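# Move spirit level from cable runway into guardrail tool tray

## Task

Take the spirit level off the cable runway and leave it inside the tool tray hung on the scissor lift's guardrail, completely beneath the tray's rim, resting there with no help from the robot at the end. It counts as failed if the level drops lower than the lift platform, if the robot topples or is left leaning, or if anything is knocked onto the floor or out of the work area.

## Robot and tools

ROBOT. An omnidirectional base carries a column about 1.75 m high. A carriage on the column moves up and down by lift_m (0 to 1.0 m) and holds two identical six-joint arms, each with a two-finger gripper. Arm bases sit roughly 0.57 m + lift_m above the floor, and some carriage parts hang about 0.15 m below them. A hand reaches about 0.78 m from its shoulder but only about 0.38 m below its arm base. A hand is about 0.16 m long and 0.1 m wide (0.14 m with the fingers open). Parked arm: joints 1 to 6 = 0, 0.05, 0.05, 1.45, 0, 0; with both parked the robot is about 0.95 m wide and 0.7 m long. Cameras: carriage_camera is fixed, facing forward and tilted about 20 degrees down; left_wrist_camera and right_wrist_camera look out beyond the fingertips. The wheel motors are weak (2 N m), so light pushes already stop a drive. Loose objects may occasionally be nudged by outside disturbances.

FRAMES. Base frame: origin on the floor below the base centre, x forward, y left, z up. left_hand and right_hand are the midpoints between each hand's pads, in this frame; their quat_wxyz rotates base axes into hand axes (hand z runs along the fingers, fingers open along hand y; a hand pointing straight up with joints 1, 5, 6 at 0 reads 1, 0, 0, 0). These readings drift from reality, more when stretched. Odometry frame is the base frame where the scene began; base_odometry comes from wheel rotation, so slipping shows as travel; heading is left-positive, -3.142 to 3.142.

execute_actions. Arguments: actions (a list holding one action, or empty to just get state and pictures) and cameras (list of camera names or "all"; omitted or null means all; [] means none). An action has "base", "joints" or both; its motions begin together. base takes exactly one relative offset, measured from the base position in the latest reported state: translate_m (metres, -2 to 2, forward positive), strafe_m (metres, -2 to 2, left positive) or rotate_rad (radians, -6.3 to 6.3, counter-clockwise/left positive). joints is one dictionary for the lift and both arms, one number per named joint, each an absolute target: lift_m 0 to 1 m; left_/right_joint1_rad -2.617 to 3.054 (yaw about vertical, 0 forward, positive left); joint2_rad 0 to 3.141 (shoulder: 0 upper arm back and level, 1.57 vertical, 3.14 forward and level); joint3_rad 0 to 3.141 (elbow: 0 folded, 3.14 straight); joint4_rad -1.57 to 1.57 (wrist pitch, positive lifts fingertips); joint5_rad -1.57 to 1.57 (wrist yaw, positive swings fingertips right, opposite to joint 1); joint6_rad -2.094 to 2.094 (roll about the finger axis, positive clockwise seen from the forearm); gripper_m 0 to 0.093 m (pad gap). Done tolerances: lift 0.004, joint1 0.02, joint2 and 3 0.055, joint4 0.04, joint5 and 6 0.02, gripper 0.004. One action runs at most 15 s. Anything left out of an action may still push toward its previous target. An unknown key or out-of-range number rejects the entire call with no motion. The result gives the state plus one picture per requested camera, ordered as the "pictures" line lists them.

wait: seconds (0 to 10); nothing new is commanded and the result matches an empty execute_actions. zoom_image: camera plus region [x0, y0, x1, y1] in pixels of that camera's most recent full picture, origin top-left, at most 504 by 504. finished_scene: scene (the current scene number); it ends the scene permanently after the last command is held and reports success. Replying with no tool call ends the work.

RESULT LINES. base_status and joint_status describe how each motion of the last accepted action ended: done (for the base, wheels turned the full amount even if slipping; tiny moves may stop short yet say done), off_target (resting short, maybe still pushing; a gripper holding something usually says this), contact_stop or time_out (target dropped, holding where stopped), not_followed (a self-collision check withheld that arm's targets; a "joint command not followed" line with a cause appears; the gripper still acts; the withheld targets may be retried on later actions), limit_stop_at_motor_heat. If any result reports a stop, later motion calls in the same reply are skipped. on_its_own lists what the call did not command; "held at" is the held target, not the position. motor_effort is percent of maximum, positive toward higher joint values, bracket = peak in the last action; readings carry fixed bias and noise. A lift effort that keeps dropping while lowering means a hand or load is resting on something. drive_wheels higher at rest than after a free drive means the base is still pressing. ARM HIT means an arm struck the robot hard. MOTOR HOT warns from 75 °C; OVER-TEMPERATURE FAULT means an arm was stopped (90 °C pause, 100 °C the arm goes limp and drops).

CAUTIONS. Drives stop on contact only after the hit, sometimes late or never; arms are mostly unwatched and keep pressing with no stop, then snap to targets once free. After a blocked drive, back off about 0.2 m along the path you came (undo a turn), repeat if still pressed. The base can slide under a table edge that the column then strikes; reversing into such an edge can tip it. Tipping risk grows with a high carriage, stretched arms, loads, pulling, and sudden stops; only pictures reveal a lean. A level hand sags 10 to 17 cm with 1 kg. Keep the arms from striking or squeezing each other; to untangle, move the withheld arm clear first, the other in a later action. Stretched arms heat quickly, even empty, and heat builds while you think. The robot holds its last command while you compose replies. Avoid drops, slams and hard pushes, and never knock items off the work area.

Each tool is called after "Call:" as a command line: name --argument value for each argument, lists and objects as JSON in quotes; but a table of rows of numbers goes row by row, as --pt "numbers of a row", without its own name.

## Session

I'll start by looking at the current state and the camera images.

Call:
execute_actions --actions '[]'

Scene clock: 0.00 s.
base_odometry: x=+0.000 y=+0.000 heading=+0.000 (m, m, rad; odometry frame)
base_status: not commanded
joint_positions: lift_m=+0.303 left_joint1_rad=-0.003 left_joint2_rad=+0.060 left_joint3_rad=+0.039 left_joint4_rad=+1.438 left_joint5_rad=-0.051 left_joint6_rad=-0.048 left_gripper_m=+0.095 right_joint1_rad=-0.001 right_joint2_rad=+0.071 right_joint3_rad=+0.080 right_joint4_rad=+1.503 right_joint5_rad=+0.025 right_joint6_rad=-0.038 right_gripper_m=+0.094
joint_status: not commanded
motor_effort: lift_m=+22 drive_wheels=-7 (%)
left_hand: x=+0.3212 y=+0.3468 z=+1.3056 quat_wxyz=(+0.996, -0.027, +0.076, -0.023) (m; base frame)
right_hand: x=+0.2967 y=-0.3425 z=+1.3184 quat_wxyz=(+0.999, +0.012, +0.030, -0.019) (m; base frame)
pictures: carriage_camera, left_wrist_camera, right_wrist_camera
Images, in order (width x height): carriage_camera 896x504, left_wrist_camera 896x504, right_wrist_camera 896x504.

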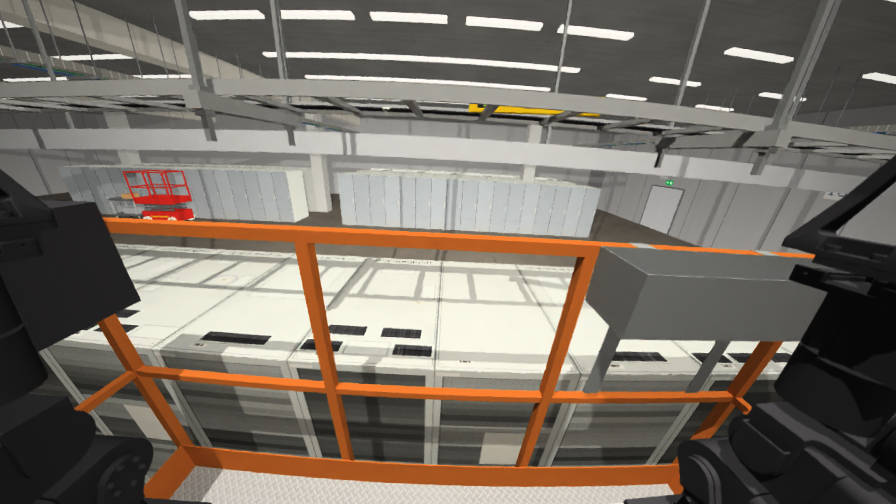

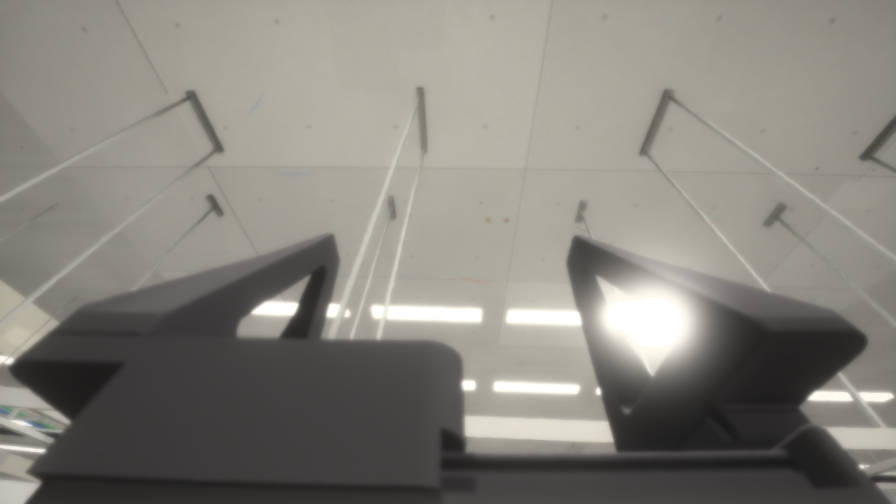

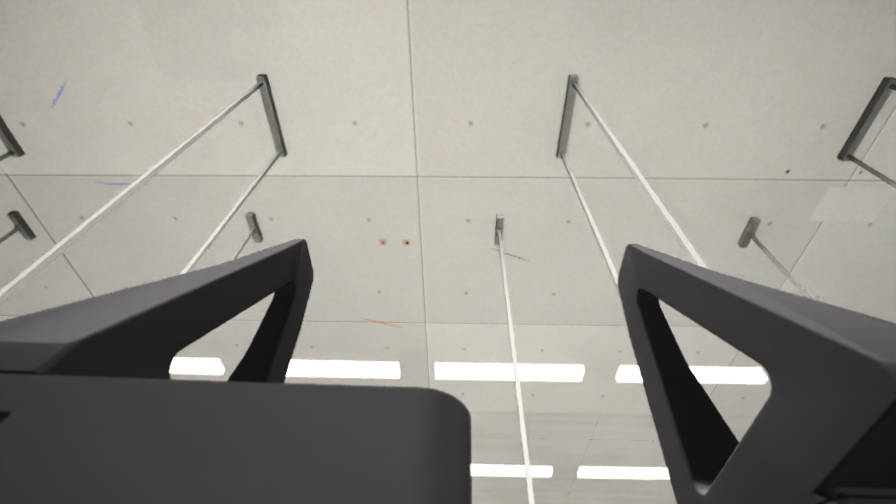

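Call:
execute_actions --actions '[{"joints": {"lift_m": 0.8}}]' --cameras '["carriage_camera"]'

Scene clock: 6.63 s.
base_odometry: x=+0.000 y=+0.000 heading=+0.000 (m, m, rad; odometry frame)
base_status: not commanded
joint_positions: lift_m=+0.800 left_joint1_rad=-0.003 left_joint2_rad=+0.060 left_joint3_rad=+0.039 left_joint4_rad=+1.438 left_joint5_rad=-0.051 left_joint6_rad=-0.048 left_gripper_m=+0.095 right_joint1_rad=-0.001 right_joint2_rad=+0.071 right_joint3_rad=+0.080 right_joint4_rad=+1.503 right_joint5_rad=+0.025 right_joint6_rad=-0.038 right_gripper_m=+0.094
joint_status: all done
motor_effort: lift_m=+22(28) drive_wheels=-2(0) (%)
left_hand: x=+0.3212 y=+0.3468 z=+1.8029 quat_wxyz=(+0.996, -0.027, +0.076, -0.023) (m; base frame)
right_hand: x=+0.2967 y=-0.3425 z=+1.8158 quat_wxyz=(+0.999, +0.012, +0.030, -0.019) (m; base frame)
pictures: carriage_camera
Images, in order (width x height): carriage_camera 896x504.

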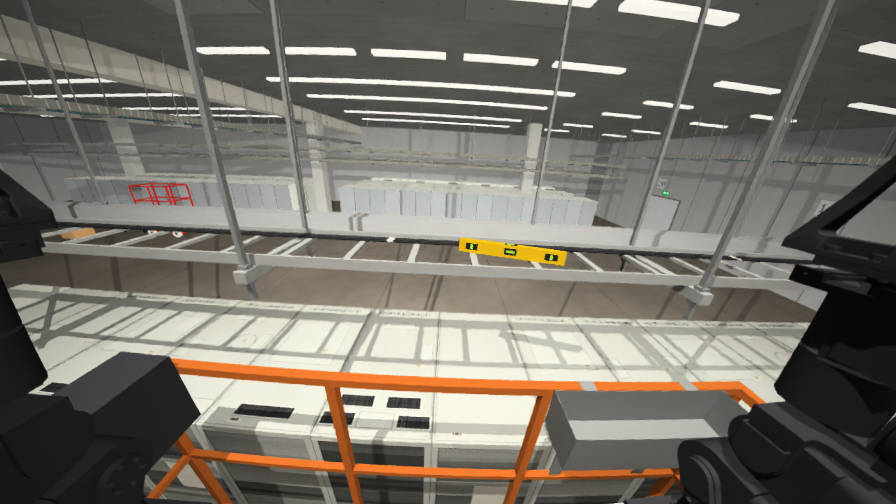

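Call:
zoom_image --camera "carriage_camera" --region '[380, 200, 680, 320]'

Region (380, 200, 680, 320) of carriage_camera's 896x504 image, scaled by 1.680, with more detail than that image has; it fills the top 202 rows of this view, and the rest is white.

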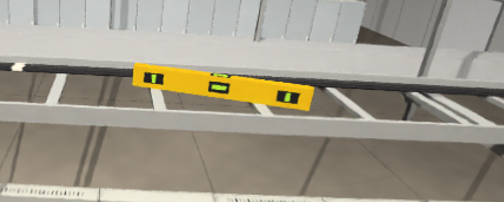

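Call:
execute_actions --actions '[{"base": {"translate_m": 0.25}, "joints": {"lift_m": 1.0}}]' --cameras '["carriage_camera"]'

Scene clock: 77.00 s.
base_odometry: x=+0.250 y=+0.000 heading=+0.000 (m, m, rad; odometry frame)
base_status: done
joint_positions: lift_m=+1.000 left_joint1_rad=-0.003 left_joint2_rad=+0.060 left_joint3_rad=+0.039 left_joint4_rad=+1.438 left_joint5_rad=-0.051 left_joint6_rad=-0.048 left_gripper_m=+0.095 right_joint1_rad=-0.001 right_joint2_rad=+0.071 right_joint3_rad=+0.080 right_joint4_rad=+1.500 right_joint5_rad=+0.025 right_joint6_rad=-0.038 right_gripper_m=+0.094
joint_status: all done
motor_effort: lift_m=+21(24) drive_wheels=-3(52) (%)
left_hand: x=+0.3214 y=+0.3468 z=+2.0029 quat_wxyz=(+0.996, -0.027, +0.077, -0.023) (m; base frame)
right_hand: x=+0.2973 y=-0.3425 z=+2.0158 quat_wxyz=(+0.999, +0.012, +0.031, -0.019) (m; base frame)
pictures: carriage_camera
Images, in order (width x height): carriage_camera 896x504.

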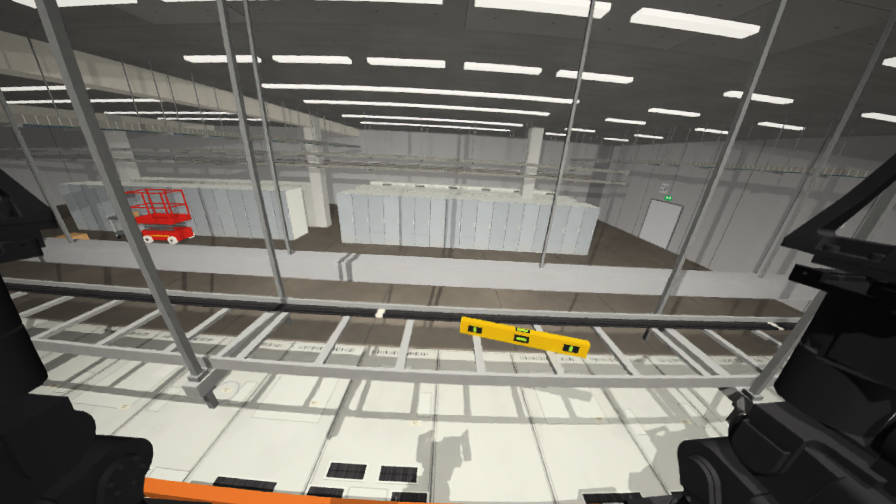

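Call:
execute_actions --actions '[{"joints": {"right_joint2_rad": 1.8, "right_joint3_rad": 1.8, "right_joint4_rad": -1.5, "right_joint6_rad": 0.0}}]' --cameras '["carriage_camera", "right_wrist_camera"]'

Scene clock: 94.13 s.
base_odometry: x=+0.250 y=+0.000 heading=+0.000 (m, m, rad; odometry frame)
base_status: not commanded
joint_positions: lift_m=+1.000 left_joint1_rad=-0.003 left_joint2_rad=+0.060 left_joint3_rad=+0.039 left_joint4_rad=+1.438 left_joint5_rad=-0.051 left_joint6_rad=-0.048 left_gripper_m=+0.095 right_joint1_rad=-0.001 right_joint2_rad=+1.797 right_joint3_rad=+1.783 right_joint4_rad=-1.495 right_joint5_rad=+0.025 right_joint6_rad=-0.005 right_gripper_m=+0.094
joint_status: all done
motor_effort: lift_m=+21(21) drive_wheels=-2(1) (%)
left_hand: x=+0.3214 y=+0.3468 z=+2.0029 quat_wxyz=(+0.996, -0.027, +0.077, -0.023) (m; base frame)
right_hand: x=+0.6209 y=-0.3426 z=+1.7581 quat_wxyz=(+0.031, -0.002, +0.999, -0.012) (m; base frame)
pictures: carriage_camera, right_wrist_camera
Images, in order (width x height): carriage_camera 896x504, right_wrist_camera 896x504.

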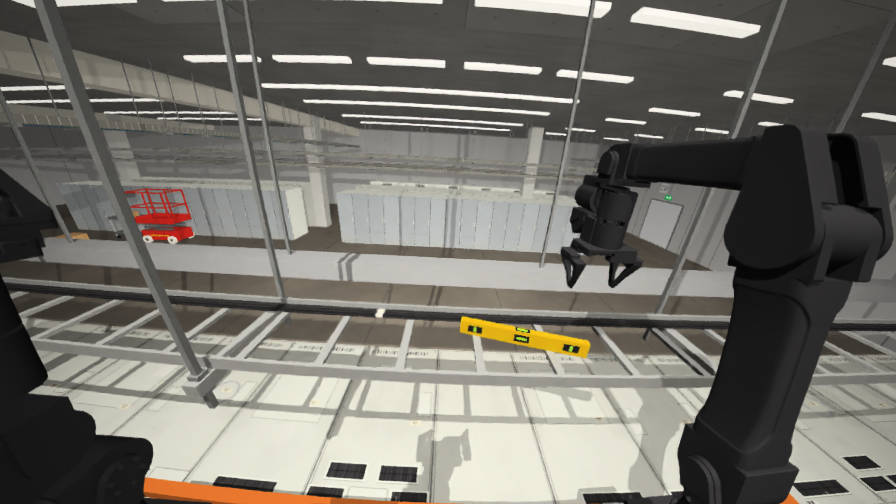

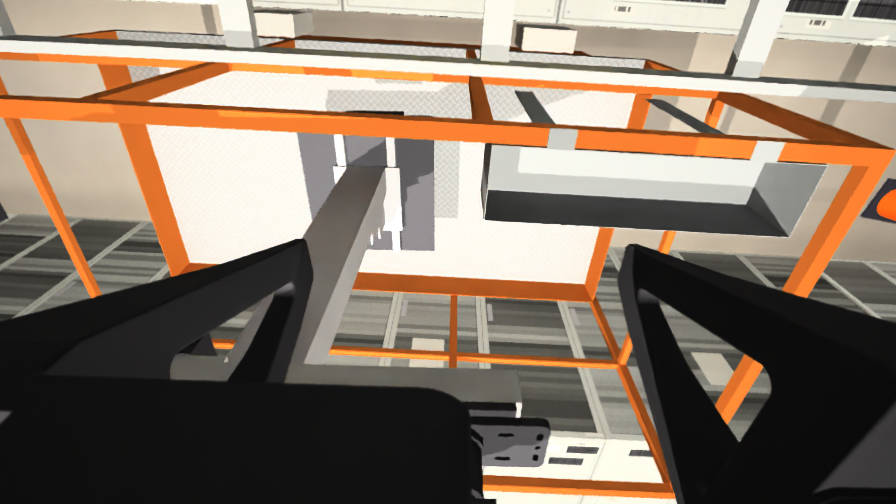

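Call:
execute_actions --actions '[{"base": {"translate_m": 0.12}, "joints": {"right_joint1_rad": 0.184, "right_joint2_rad": 2.308, "right_joint3_rad": 1.911, "right_joint4_rad": -1.174, "right_joint5_rad": 0.0, "right_joint6_rad": -1.08}}]' --cameras '["carriage_camera", "right_wrist_camera"]'

Scene clock: 155.90 s.
base_odometry: x=+0.370 y=+0.000 heading=+0.000 (m, m, rad; odometry frame)
base_status: done
joint_positions: lift_m=+1.000 left_joint1_rad=-0.003 left_joint2_rad=+0.060 left_joint3_rad=+0.039 left_joint4_rad=+1.438 left_joint5_rad=-0.051 left_joint6_rad=-0.048 left_gripper_m=+0.095 right_joint1_rad=+0.192 right_joint2_rad=+2.318 right_joint3_rad=+1.917 right_joint4_rad=-1.171 right_joint5_rad=+0.005 right_joint6_rad=-1.073 right_gripper_m=+0.094
joint_status: all done
motor_effort: lift_m=+21(21) drive_wheels=-4(47) (%)
left_hand: x=+0.3214 y=+0.3468 z=+2.0029 quat_wxyz=(+0.996, -0.027, +0.077, -0.023) (m; base frame)
right_hand: x=+0.7209 y=-0.2535 z=+1.5968 quat_wxyz=(-0.002, -0.591, +0.806, -0.002) (m; base frame)
pictures: carriage_camera, right_wrist_camera
Images, in order (width x height): carriage_camera 896x504, right_wrist_camera 896x504.

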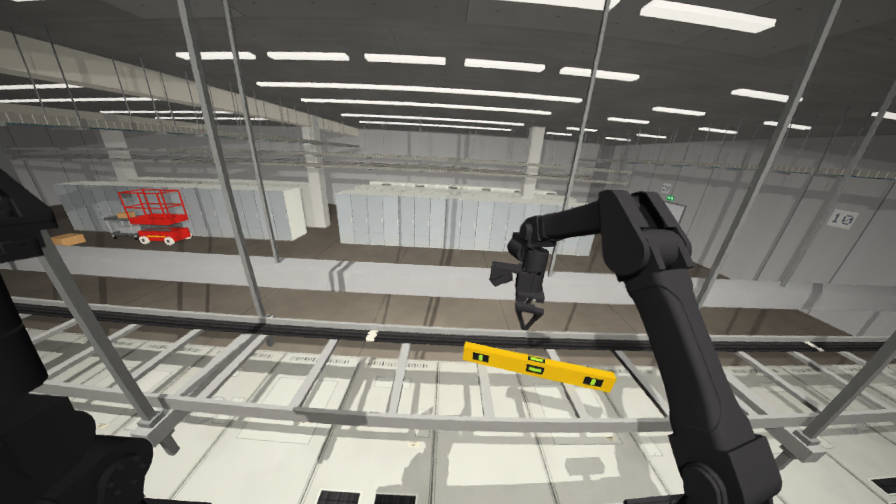

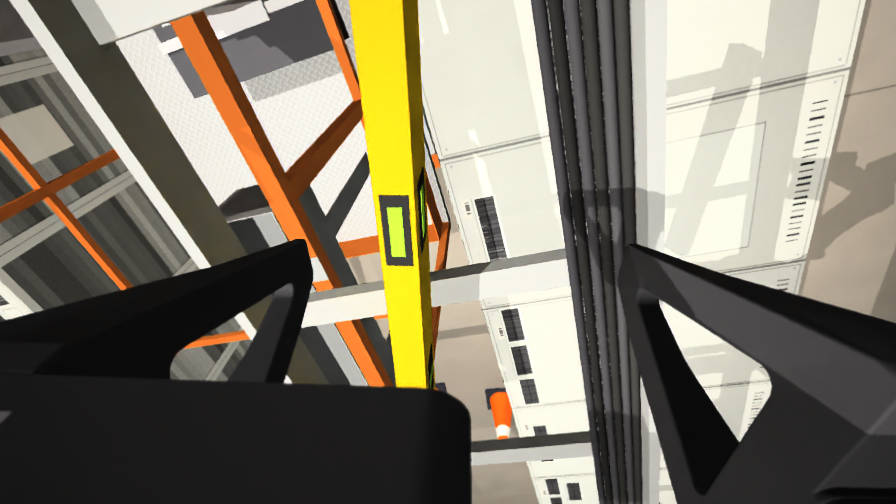

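Call:
execute_actions --actions '[{"joints": {"lift_m": 0.93, "right_joint1_rad": 0.137, "right_joint2_rad": 2.13, "right_joint3_rad": 1.617, "right_joint4_rad": -1.058, "right_joint5_rad": 0.0, "right_joint6_rad": -1.13}}]' --cameras '["carriage_camera", "right_wrist_camera"]'

Scene clock: 203.37 s.
base_odometry: x=+0.370 y=+0.000 heading=+0.000 (m, m, rad; odometry frame)
base_status: not commanded
joint_positions: lift_m=+0.930 left_joint1_rad=-0.003 left_joint2_rad=+0.060 left_joint3_rad=+0.039 left_joint4_rad=+1.437 left_joint5_rad=-0.051 left_joint6_rad=-0.048 left_gripper_m=+0.095 right_joint1_rad=+0.135 right_joint2_rad=+2.133 right_joint3_rad=+1.623 right_joint4_rad=-1.060 right_joint5_rad=+0.004 right_joint6_rad=-1.123 right_gripper_m=+0.094
joint_status: all done
motor_effort: lift_m=+22(18) drive_wheels=-3(4) (%)
left_hand: x=+0.3215 y=+0.3468 z=+1.9329 quat_wxyz=(+0.996, -0.027, +0.077, -0.023) (m; base frame)
right_hand: x=+0.6813 y=-0.2846 z=+1.5298 quat_wxyz=(-0.001, -0.588, +0.809, -0.002) (m; base frame)
pictures: carriage_camera, right_wrist_camera
Images, in order (width x height): carriage_camera 896x504, right_wrist_camera 896x504.

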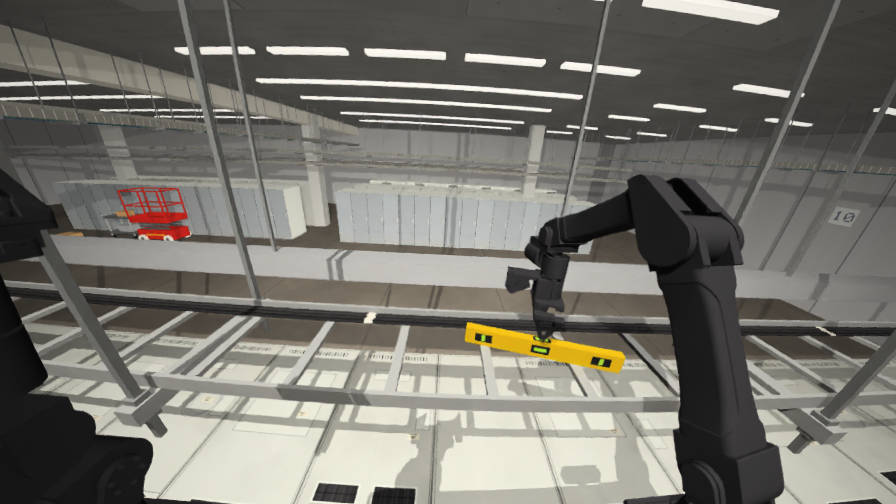

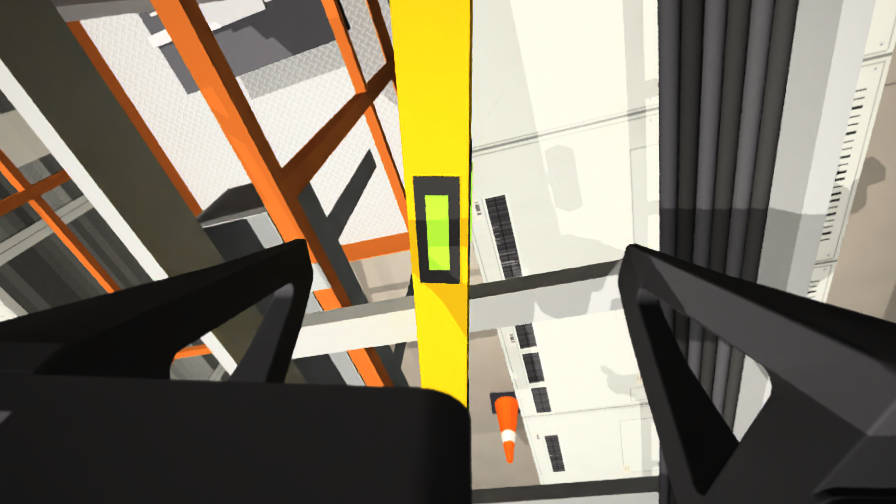

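Call:
execute_actions --actions '[{"joints": {"lift_m": 0.88, "right_joint1_rad": 0.146, "right_joint2_rad": 2.089, "right_joint3_rad": 1.553, "right_joint4_rad": -1.036, "right_joint5_rad": 0.0, "right_joint6_rad": -1.12}}]' --cameras '["carriage_camera", "right_wrist_camera"]'

Scene clock: 229.40 s.
base_odometry: x=+0.370 y=+0.000 heading=+0.000 (m, m, rad; odometry frame)
base_status: not commanded
joint_positions: lift_m=+0.880 left_joint1_rad=-0.003 left_joint2_rad=+0.060 left_joint3_rad=+0.039 left_joint4_rad=+1.437 left_joint5_rad=-0.051 left_joint6_rad=-0.048 left_gripper_m=+0.095 right_joint1_rad=+0.135 right_joint2_rad=+2.089 right_joint3_rad=+1.564 right_joint4_rad=-1.036 right_joint5_rad=+0.004 right_joint6_rad=-1.120 right_gripper_m=+0.094
joint_status: all done
motor_effort: lift_m=+21(20) drive_wheels=+0(4) (%)
left_hand: x=+0.3215 y=+0.3468 z=+1.8829 quat_wxyz=(+0.996, -0.027, +0.077, -0.023) (m; base frame)
right_hand: x=+0.6727 y=-0.2856 z=+1.4822 quat_wxyz=(+0.003, -0.587, +0.809, -0.004) (m; base frame)
pictures: carriage_camera, right_wrist_camera
Images, in order (width x height): carriage_camera 896x504, right_wrist_camera 896x504.

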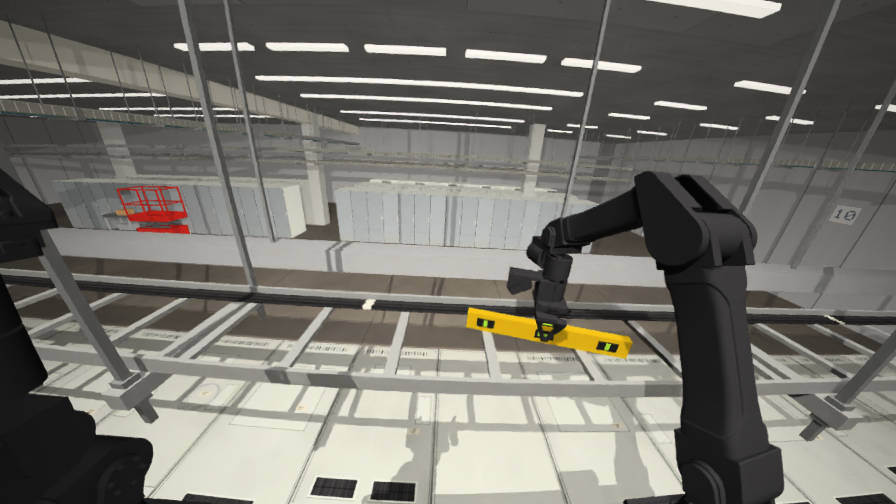

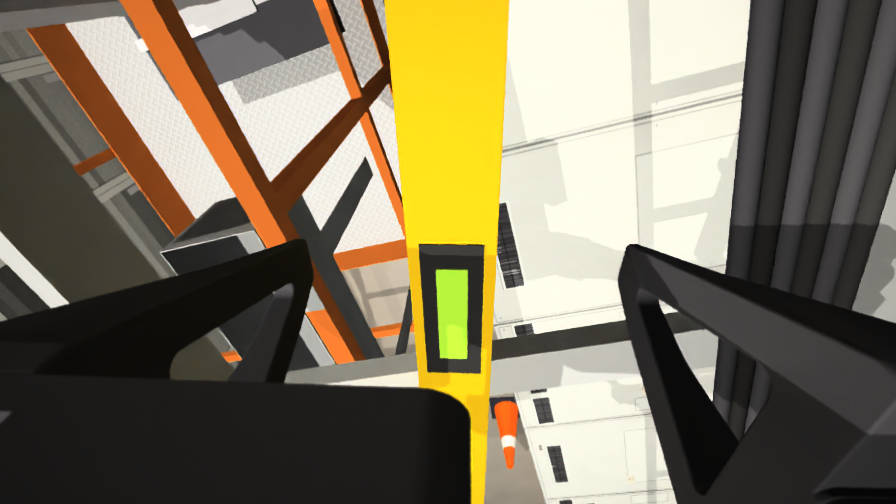

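Call:
execute_actions --actions '[{"joints": {"lift_m": 0.85}}]' --cameras '["carriage_camera", "right_wrist_camera"]'

Call:
zoom_image --camera "carriage_camera" --region '[440, 240, 660, 380]'

Scene clock: 239.40 s.
base_odometry: x=+0.370 y=+0.000 heading=+0.000 (m, m, rad; odometry frame)
base_status: not commanded
joint_positions: lift_m=+0.850 left_joint1_rad=-0.003 left_joint2_rad=+0.060 left_joint3_rad=+0.039 left_joint4_rad=+1.437 left_joint5_rad=-0.051 left_joint6_rad=-0.048 left_gripper_m=+0.095 right_joint1_rad=+0.135 right_joint2_rad=+2.089 right_joint3_rad=+1.564 right_joint4_rad=-1.036 right_joint5_rad=+0.004 right_joint6_rad=-1.120 right_gripper_m=+0.094
joint_status: all done
motor_effort: lift_m=+21(19) drive_wheels=-2(2) (%)
left_hand: x=+0.3215 y=+0.3468 z=+1.8529 quat_wxyz=(+0.996, -0.027, +0.077, -0.023) (m; base frame)
right_hand: x=+0.6728 y=-0.2856 z=+1.4523 quat_wxyz=(+0.004, -0.587, +0.809, -0.004) (m; base frame)
pictures: carriage_camera, right_wrist_camera
Images, in order (width x height): carriage_camera 896x504, right_wrist_camera 896x504.

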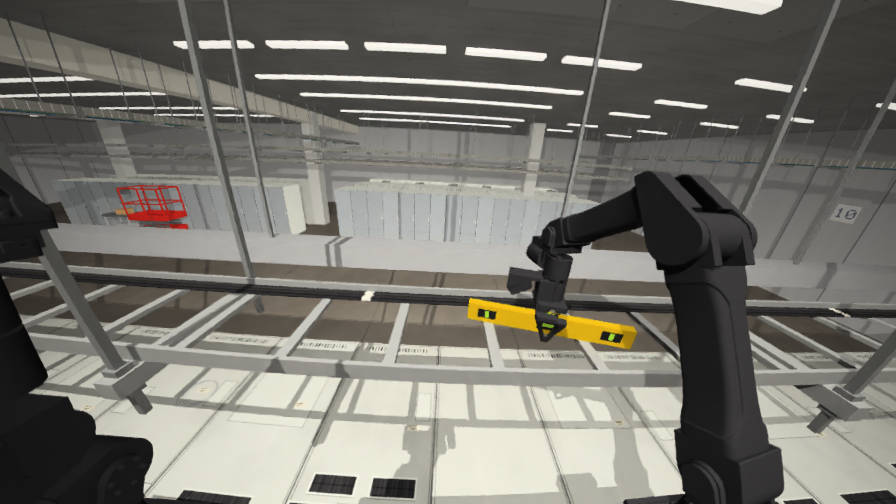

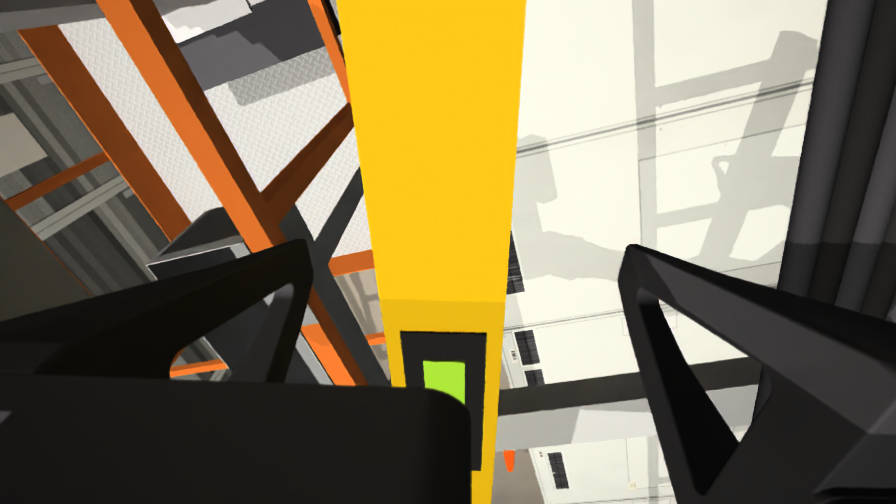

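Region (440, 240, 660, 380) of carriage_camera's 896x504 image, scaled by 2.291, with more detail than that image has; it fills the top 321 rows of this view, and the rest is white.

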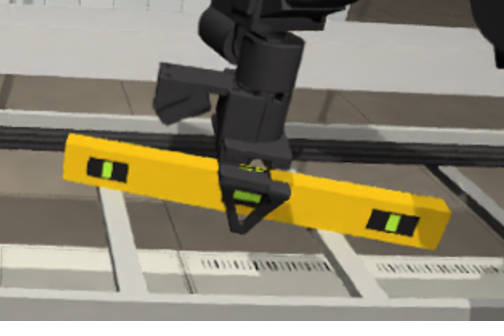

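Call:
execute_actions --actions '[{"joints": {"right_gripper_m": 0.0}}]' --cameras '["carriage_camera", "right_wrist_camera"]'

Scene clock: 245.97 s.
base_odometry: x=+0.370 y=+0.000 heading=+0.000 (m, m, rad; odometry frame)
base_status: not commanded
joint_positions: lift_m=+0.850 left_joint1_rad=-0.003 left_joint2_rad=+0.060 left_joint3_rad=+0.039 left_joint4_rad=+1.437 left_joint5_rad=-0.051 left_joint6_rad=-0.048 left_gripper_m=+0.095 right_joint1_rad=+0.135 right_joint2_rad=+2.089 right_joint3_rad=+1.564 right_joint4_rad=-1.037 right_joint5_rad=+0.003 right_joint6_rad=-1.119 right_gripper_m=+0.021
joint_status: right_gripper_m off_target (ended at +0.021, target +0.000)
motor_effort: lift_m=+22(21) drive_wheels=-2(1) (%)
left_hand: x=+0.3215 y=+0.3468 z=+1.8529 quat_wxyz=(+0.996, -0.027, +0.077, -0.023) (m; base frame)
right_hand: x=+0.6725 y=-0.2855 z=+1.4523 quat_wxyz=(+0.003, -0.587, +0.810, -0.004) (m; base frame)
pictures: carriage_camera, right_wrist_camera
Images, in order (width x height): carriage_camera 896x504, right_wrist_camera 896x504.

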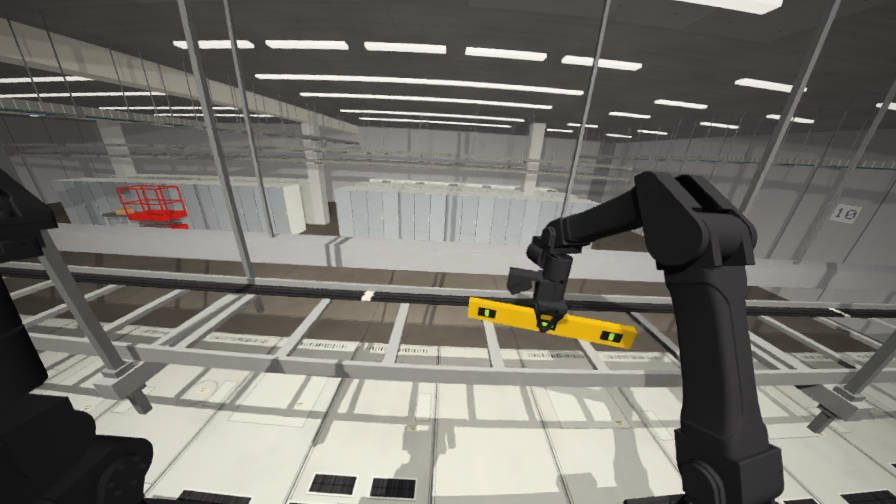

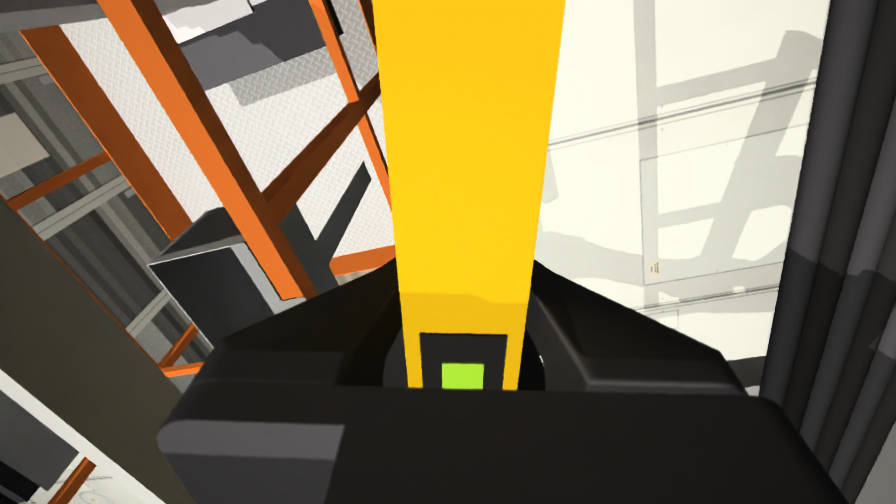

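Call:
execute_actions --actions '[{"joints": {"lift_m": 0.97}}]' --cameras '["carriage_camera", "right_wrist_camera"]'

Scene clock: 259.53 s.
base_odometry: x=+0.370 y=+0.000 heading=+0.000 (m, m, rad; odometry frame)
base_status: not commanded
joint_positions: lift_m=+0.970 left_joint1_rad=-0.003 left_joint2_rad=+0.060 left_joint3_rad=+0.039 left_joint4_rad=+1.437 left_joint5_rad=-0.051 left_joint6_rad=-0.048 left_gripper_m=+0.095 right_joint1_rad=+0.135 right_joint2_rad=+2.094 right_joint3_rad=+1.559 right_joint4_rad=-1.034 right_joint5_rad=+0.003 right_joint6_rad=-1.119 right_gripper_m=+0.021
joint_status: all done
motor_effort: lift_m=+22(31) drive_wheels=+0(1) (%)
left_hand: x=+0.3215 y=+0.3468 z=+1.9729 quat_wxyz=(+0.996, -0.027, +0.077, -0.023) (m; base frame)
right_hand: x=+0.6709 y=-0.2857 z=+1.5691 quat_wxyz=(+0.000, -0.587, +0.810, -0.002) (m; base frame)
pictures: carriage_camera, right_wrist_camera
Images, in order (width x height): carriage_camera 896x504, right_wrist_camera 896x504.

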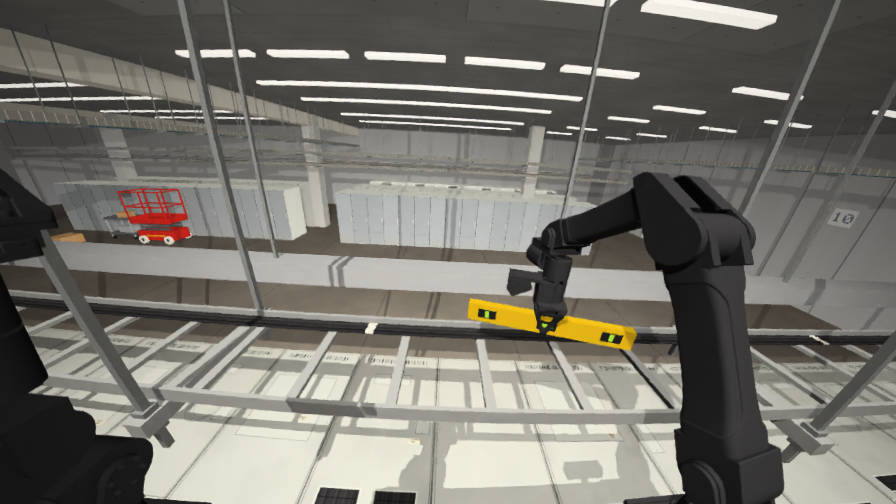

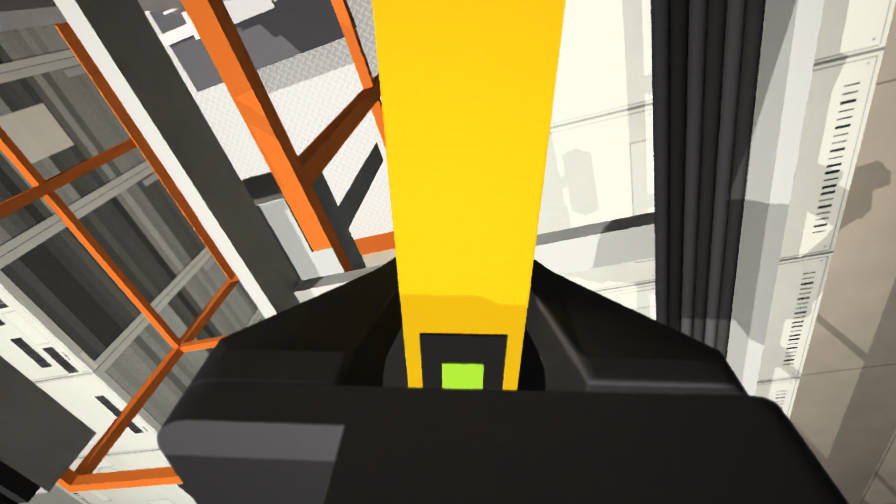

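Call:
execute_actions --actions '[{"base": {"translate_m": -0.37}, "joints": {"right_joint1_rad": 0.0, "right_joint6_rad": -1.571}}]' --cameras '["carriage_camera", "right_wrist_camera"]'

Call:
execute_actions --actions '[{"base": {"strafe_m": -0.3}, "joints": {"lift_m": 0.62}}]' --cameras '["carriage_camera", "right_wrist_camera"]'

Scene clock: 298.90 s.
base_odometry: x=+0.000 y=+0.000 heading=+0.000 (m, m, rad; odometry frame)
base_status: done
joint_positions: lift_m=+0.970 left_joint1_rad=-0.003 left_joint2_rad=+0.060 left_joint3_rad=+0.039 left_joint4_rad=+1.438 left_joint5_rad=-0.051 left_joint6_rad=-0.048 left_gripper_m=+0.095 right_joint1_rad=-0.004 right_joint2_rad=+2.094 right_joint3_rad=+1.559 right_joint4_rad=-1.037 right_joint5_rad=+0.003 right_joint6_rad=-1.565 right_gripper_m=+0.021
joint_status: all done
motor_effort: lift_m=+22(22) drive_wheels=-2(61) (%)
left_hand: x=+0.3212 y=+0.3468 z=+1.9730 quat_wxyz=(+0.996, -0.027, +0.076, -0.023) (m; base frame)
right_hand: x=+0.6738 y=-0.3402 z=+1.5689 quat_wxyz=(-0.001, -0.704, +0.711, -0.001) (m; base frame)
pictures: carriage_camera, right_wrist_camera
Images, in order (width x height): carriage_camera 896x504, right_wrist_camera 896x504.

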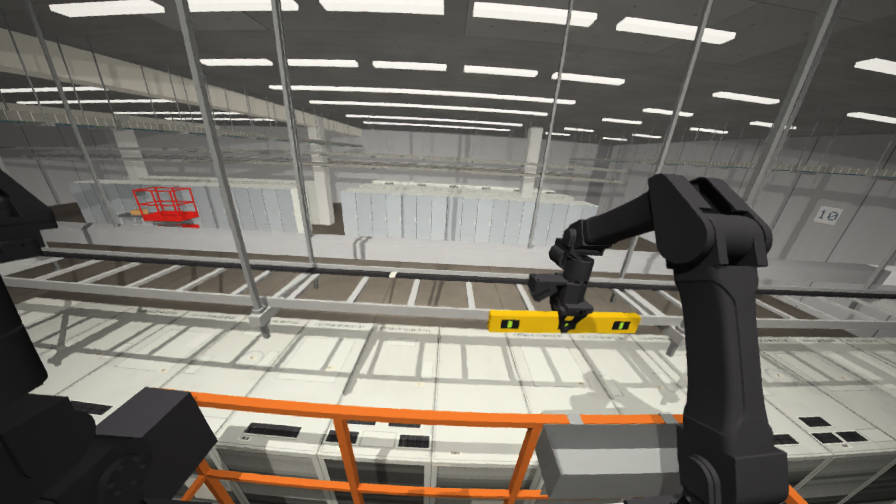

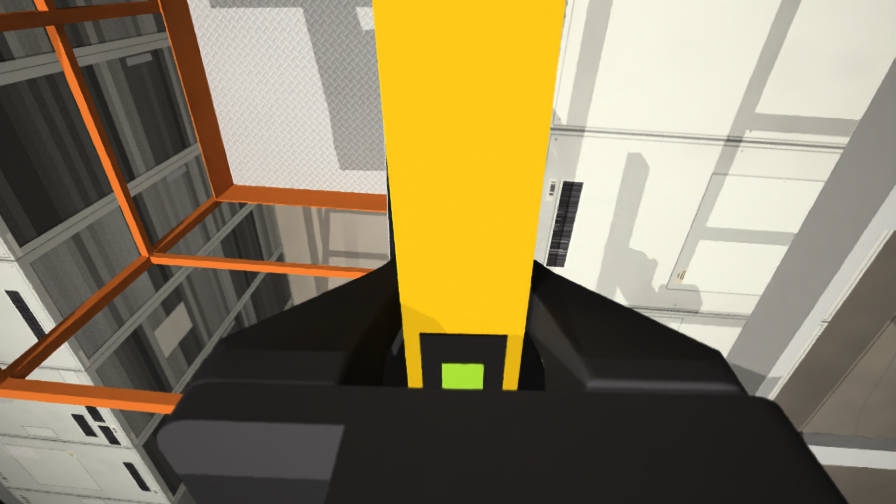

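Scene clock: 301.53 s.
base_odometry: x=+0.000 y=-0.300 heading=+0.000 (m, m, rad; odometry frame)
base_status: done
joint_positions: lift_m=+0.620 left_joint1_rad=-0.003 left_joint2_rad=+0.060 left_joint3_rad=+0.039 left_joint4_rad=+1.438 left_joint5_rad=-0.051 left_joint6_rad=-0.048 left_gripper_m=+0.095 right_joint1_rad=-0.004 right_joint2_rad=+2.098 right_joint3_rad=+1.559 right_joint4_rad=-1.035 right_joint5_rad=+0.002 right_joint6_rad=-1.565 right_gripper_m=+0.021
joint_status: all done
motor_effort: lift_m=+22(23) drive_wheels=-5(39) (%)
left_hand: x=+0.3212 y=+0.3468 z=+1.6229 quat_wxyz=(+0.996, -0.027, +0.076, -0.023) (m; base frame)
right_hand: x=+0.6738 y=-0.3401 z=+1.2173 quat_wxyz=(-0.002, -0.704, +0.711, +0.001) (m; base frame)
pictures: carriage_camera, right_wrist_camera
Images, in order (width x height): carriage_camera 896x504, right_wrist_camera 896x504.

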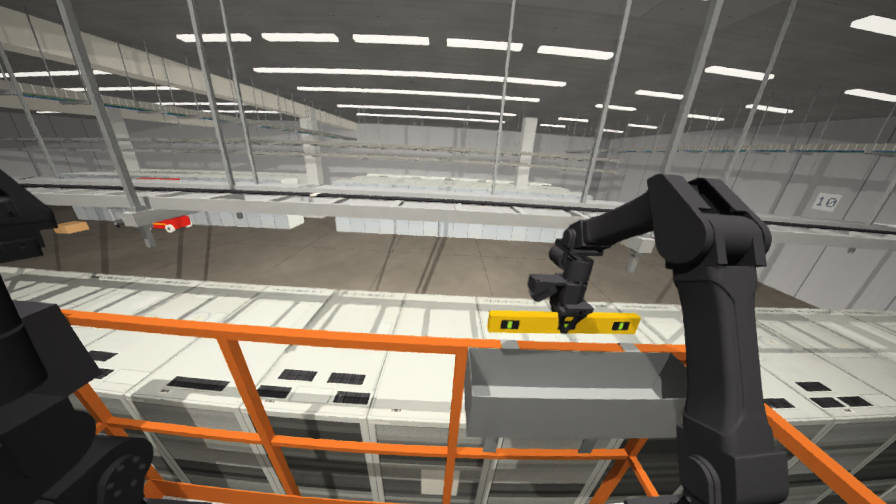

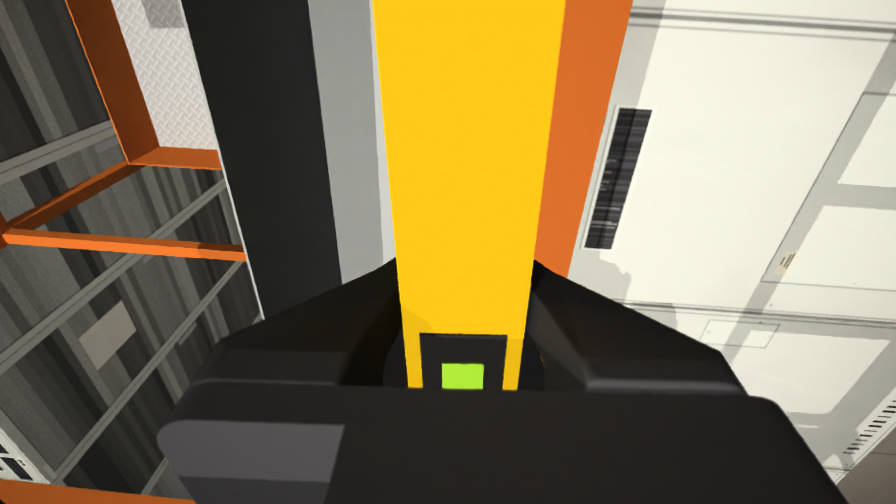

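Call:
zoom_image --camera "carriage_camera" --region '[430, 280, 730, 460]'

Region (430, 280, 730, 460) of carriage_camera's 896x504 image, scaled by 1.680, with more detail than that image has; it fills the top 302 rows of this view, and the rest is white.

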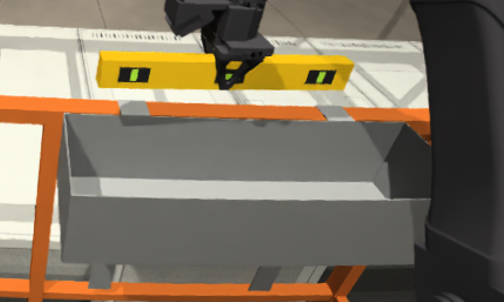

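Call:
execute_actions --actions '[{"joints": {"lift_m": 0.55, "right_joint1_rad": -0.093, "right_joint2_rad": 1.918, "right_joint3_rad": 1.303, "right_joint4_rad": -0.956, "right_joint6_rad": -1.6}}]' --cameras '["carriage_camera", "right_wrist_camera"]'

Scene clock: 349.03 s.
base_odometry: x=+0.000 y=-0.300 heading=+0.000 (m, m, rad; odometry frame)
base_status: not commanded
joint_positions: lift_m=+0.550 left_joint1_rad=-0.003 left_joint2_rad=+0.060 left_joint3_rad=+0.039 left_joint4_rad=+1.438 left_joint5_rad=-0.051 left_joint6_rad=-0.048 left_gripper_m=+0.095 right_joint1_rad=-0.100 right_joint2_rad=+1.934 right_joint3_rad=+1.299 right_joint4_rad=-0.960 right_joint5_rad=+0.002 right_joint6_rad=-1.594 right_gripper_m=+0.021
joint_status: all done
motor_effort: lift_m=+22(21) drive_wheels=-5(5) (%)
left_hand: x=+0.3212 y=+0.3468 z=+1.5528 quat_wxyz=(+0.996, -0.027, +0.076, -0.023) (m; base frame)
right_hand: x=+0.6198 y=-0.3724 z=+1.1434 quat_wxyz=(-0.008, -0.679, +0.734, +0.008) (m; base frame)
pictures: carriage_camera, right_wrist_camera
Images, in order (width x height): carriage_camera 896x504, right_wrist_camera 896x504.

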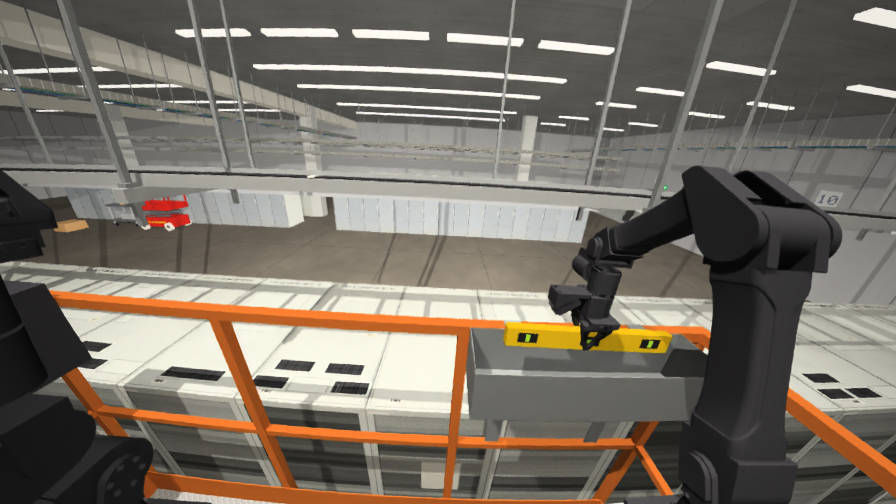

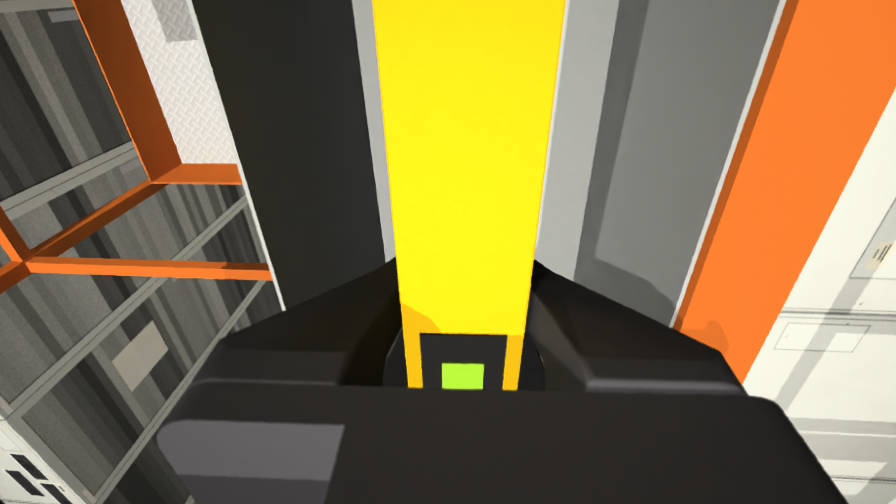

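Call:
execute_actions --actions '[{"joints": {"lift_m": 0.46}}]' --cameras '["carriage_camera", "right_wrist_camera"]'

Scene clock: 369.80 s.
base_odometry: x=+0.000 y=-0.300 heading=+0.000 (m, m, rad; odometry frame)
base_status: not commanded
joint_positions: lift_m=+0.460 left_joint1_rad=-0.003 left_joint2_rad=+0.060 left_joint3_rad=+0.039 left_joint4_rad=+1.438 left_joint5_rad=-0.051 left_joint6_rad=-0.048 left_gripper_m=+0.095 right_joint1_rad=-0.100 right_joint2_rad=+1.925 right_joint3_rad=+1.299 right_joint4_rad=-0.956 right_joint5_rad=+0.002 right_joint6_rad=-1.594 right_gripper_m=+0.021
joint_status: all done
motor_effort: lift_m=+21(21) drive_wheels=-4(3) (%)
left_hand: x=+0.3212 y=+0.3468 z=+1.4629 quat_wxyz=(+0.996, -0.027, +0.076, -0.023) (m; base frame)
right_hand: x=+0.6215 y=-0.3725 z=+1.0563 quat_wxyz=(-0.004, -0.679, +0.734, +0.004) (m; base frame)
pictures: carriage_camera, right_wrist_camera
Images, in order (width x height): carriage_camera 896x504, right_wrist_camera 896x504.

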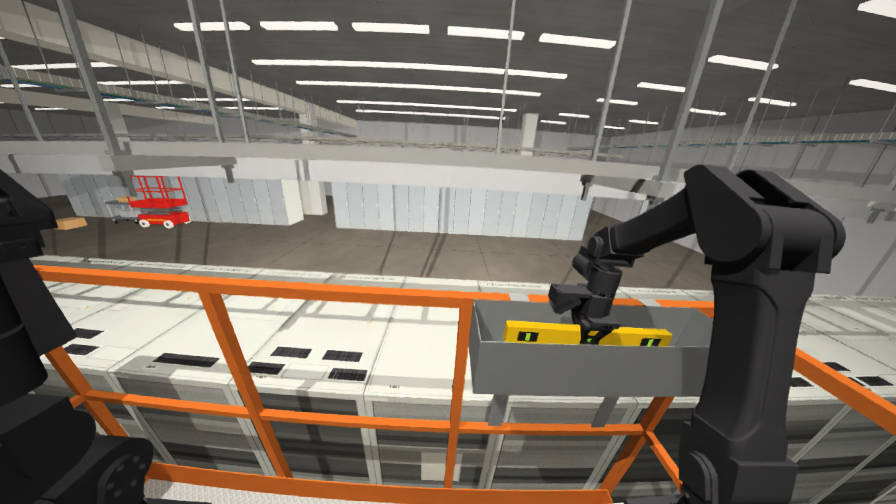

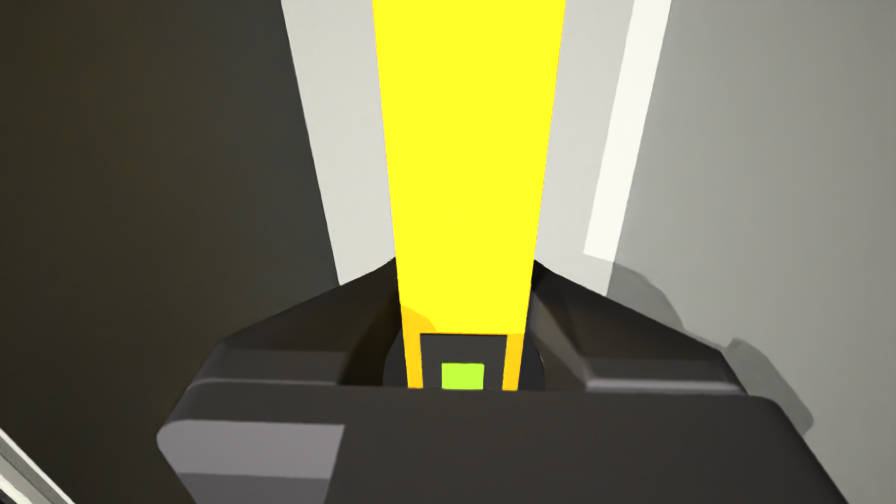

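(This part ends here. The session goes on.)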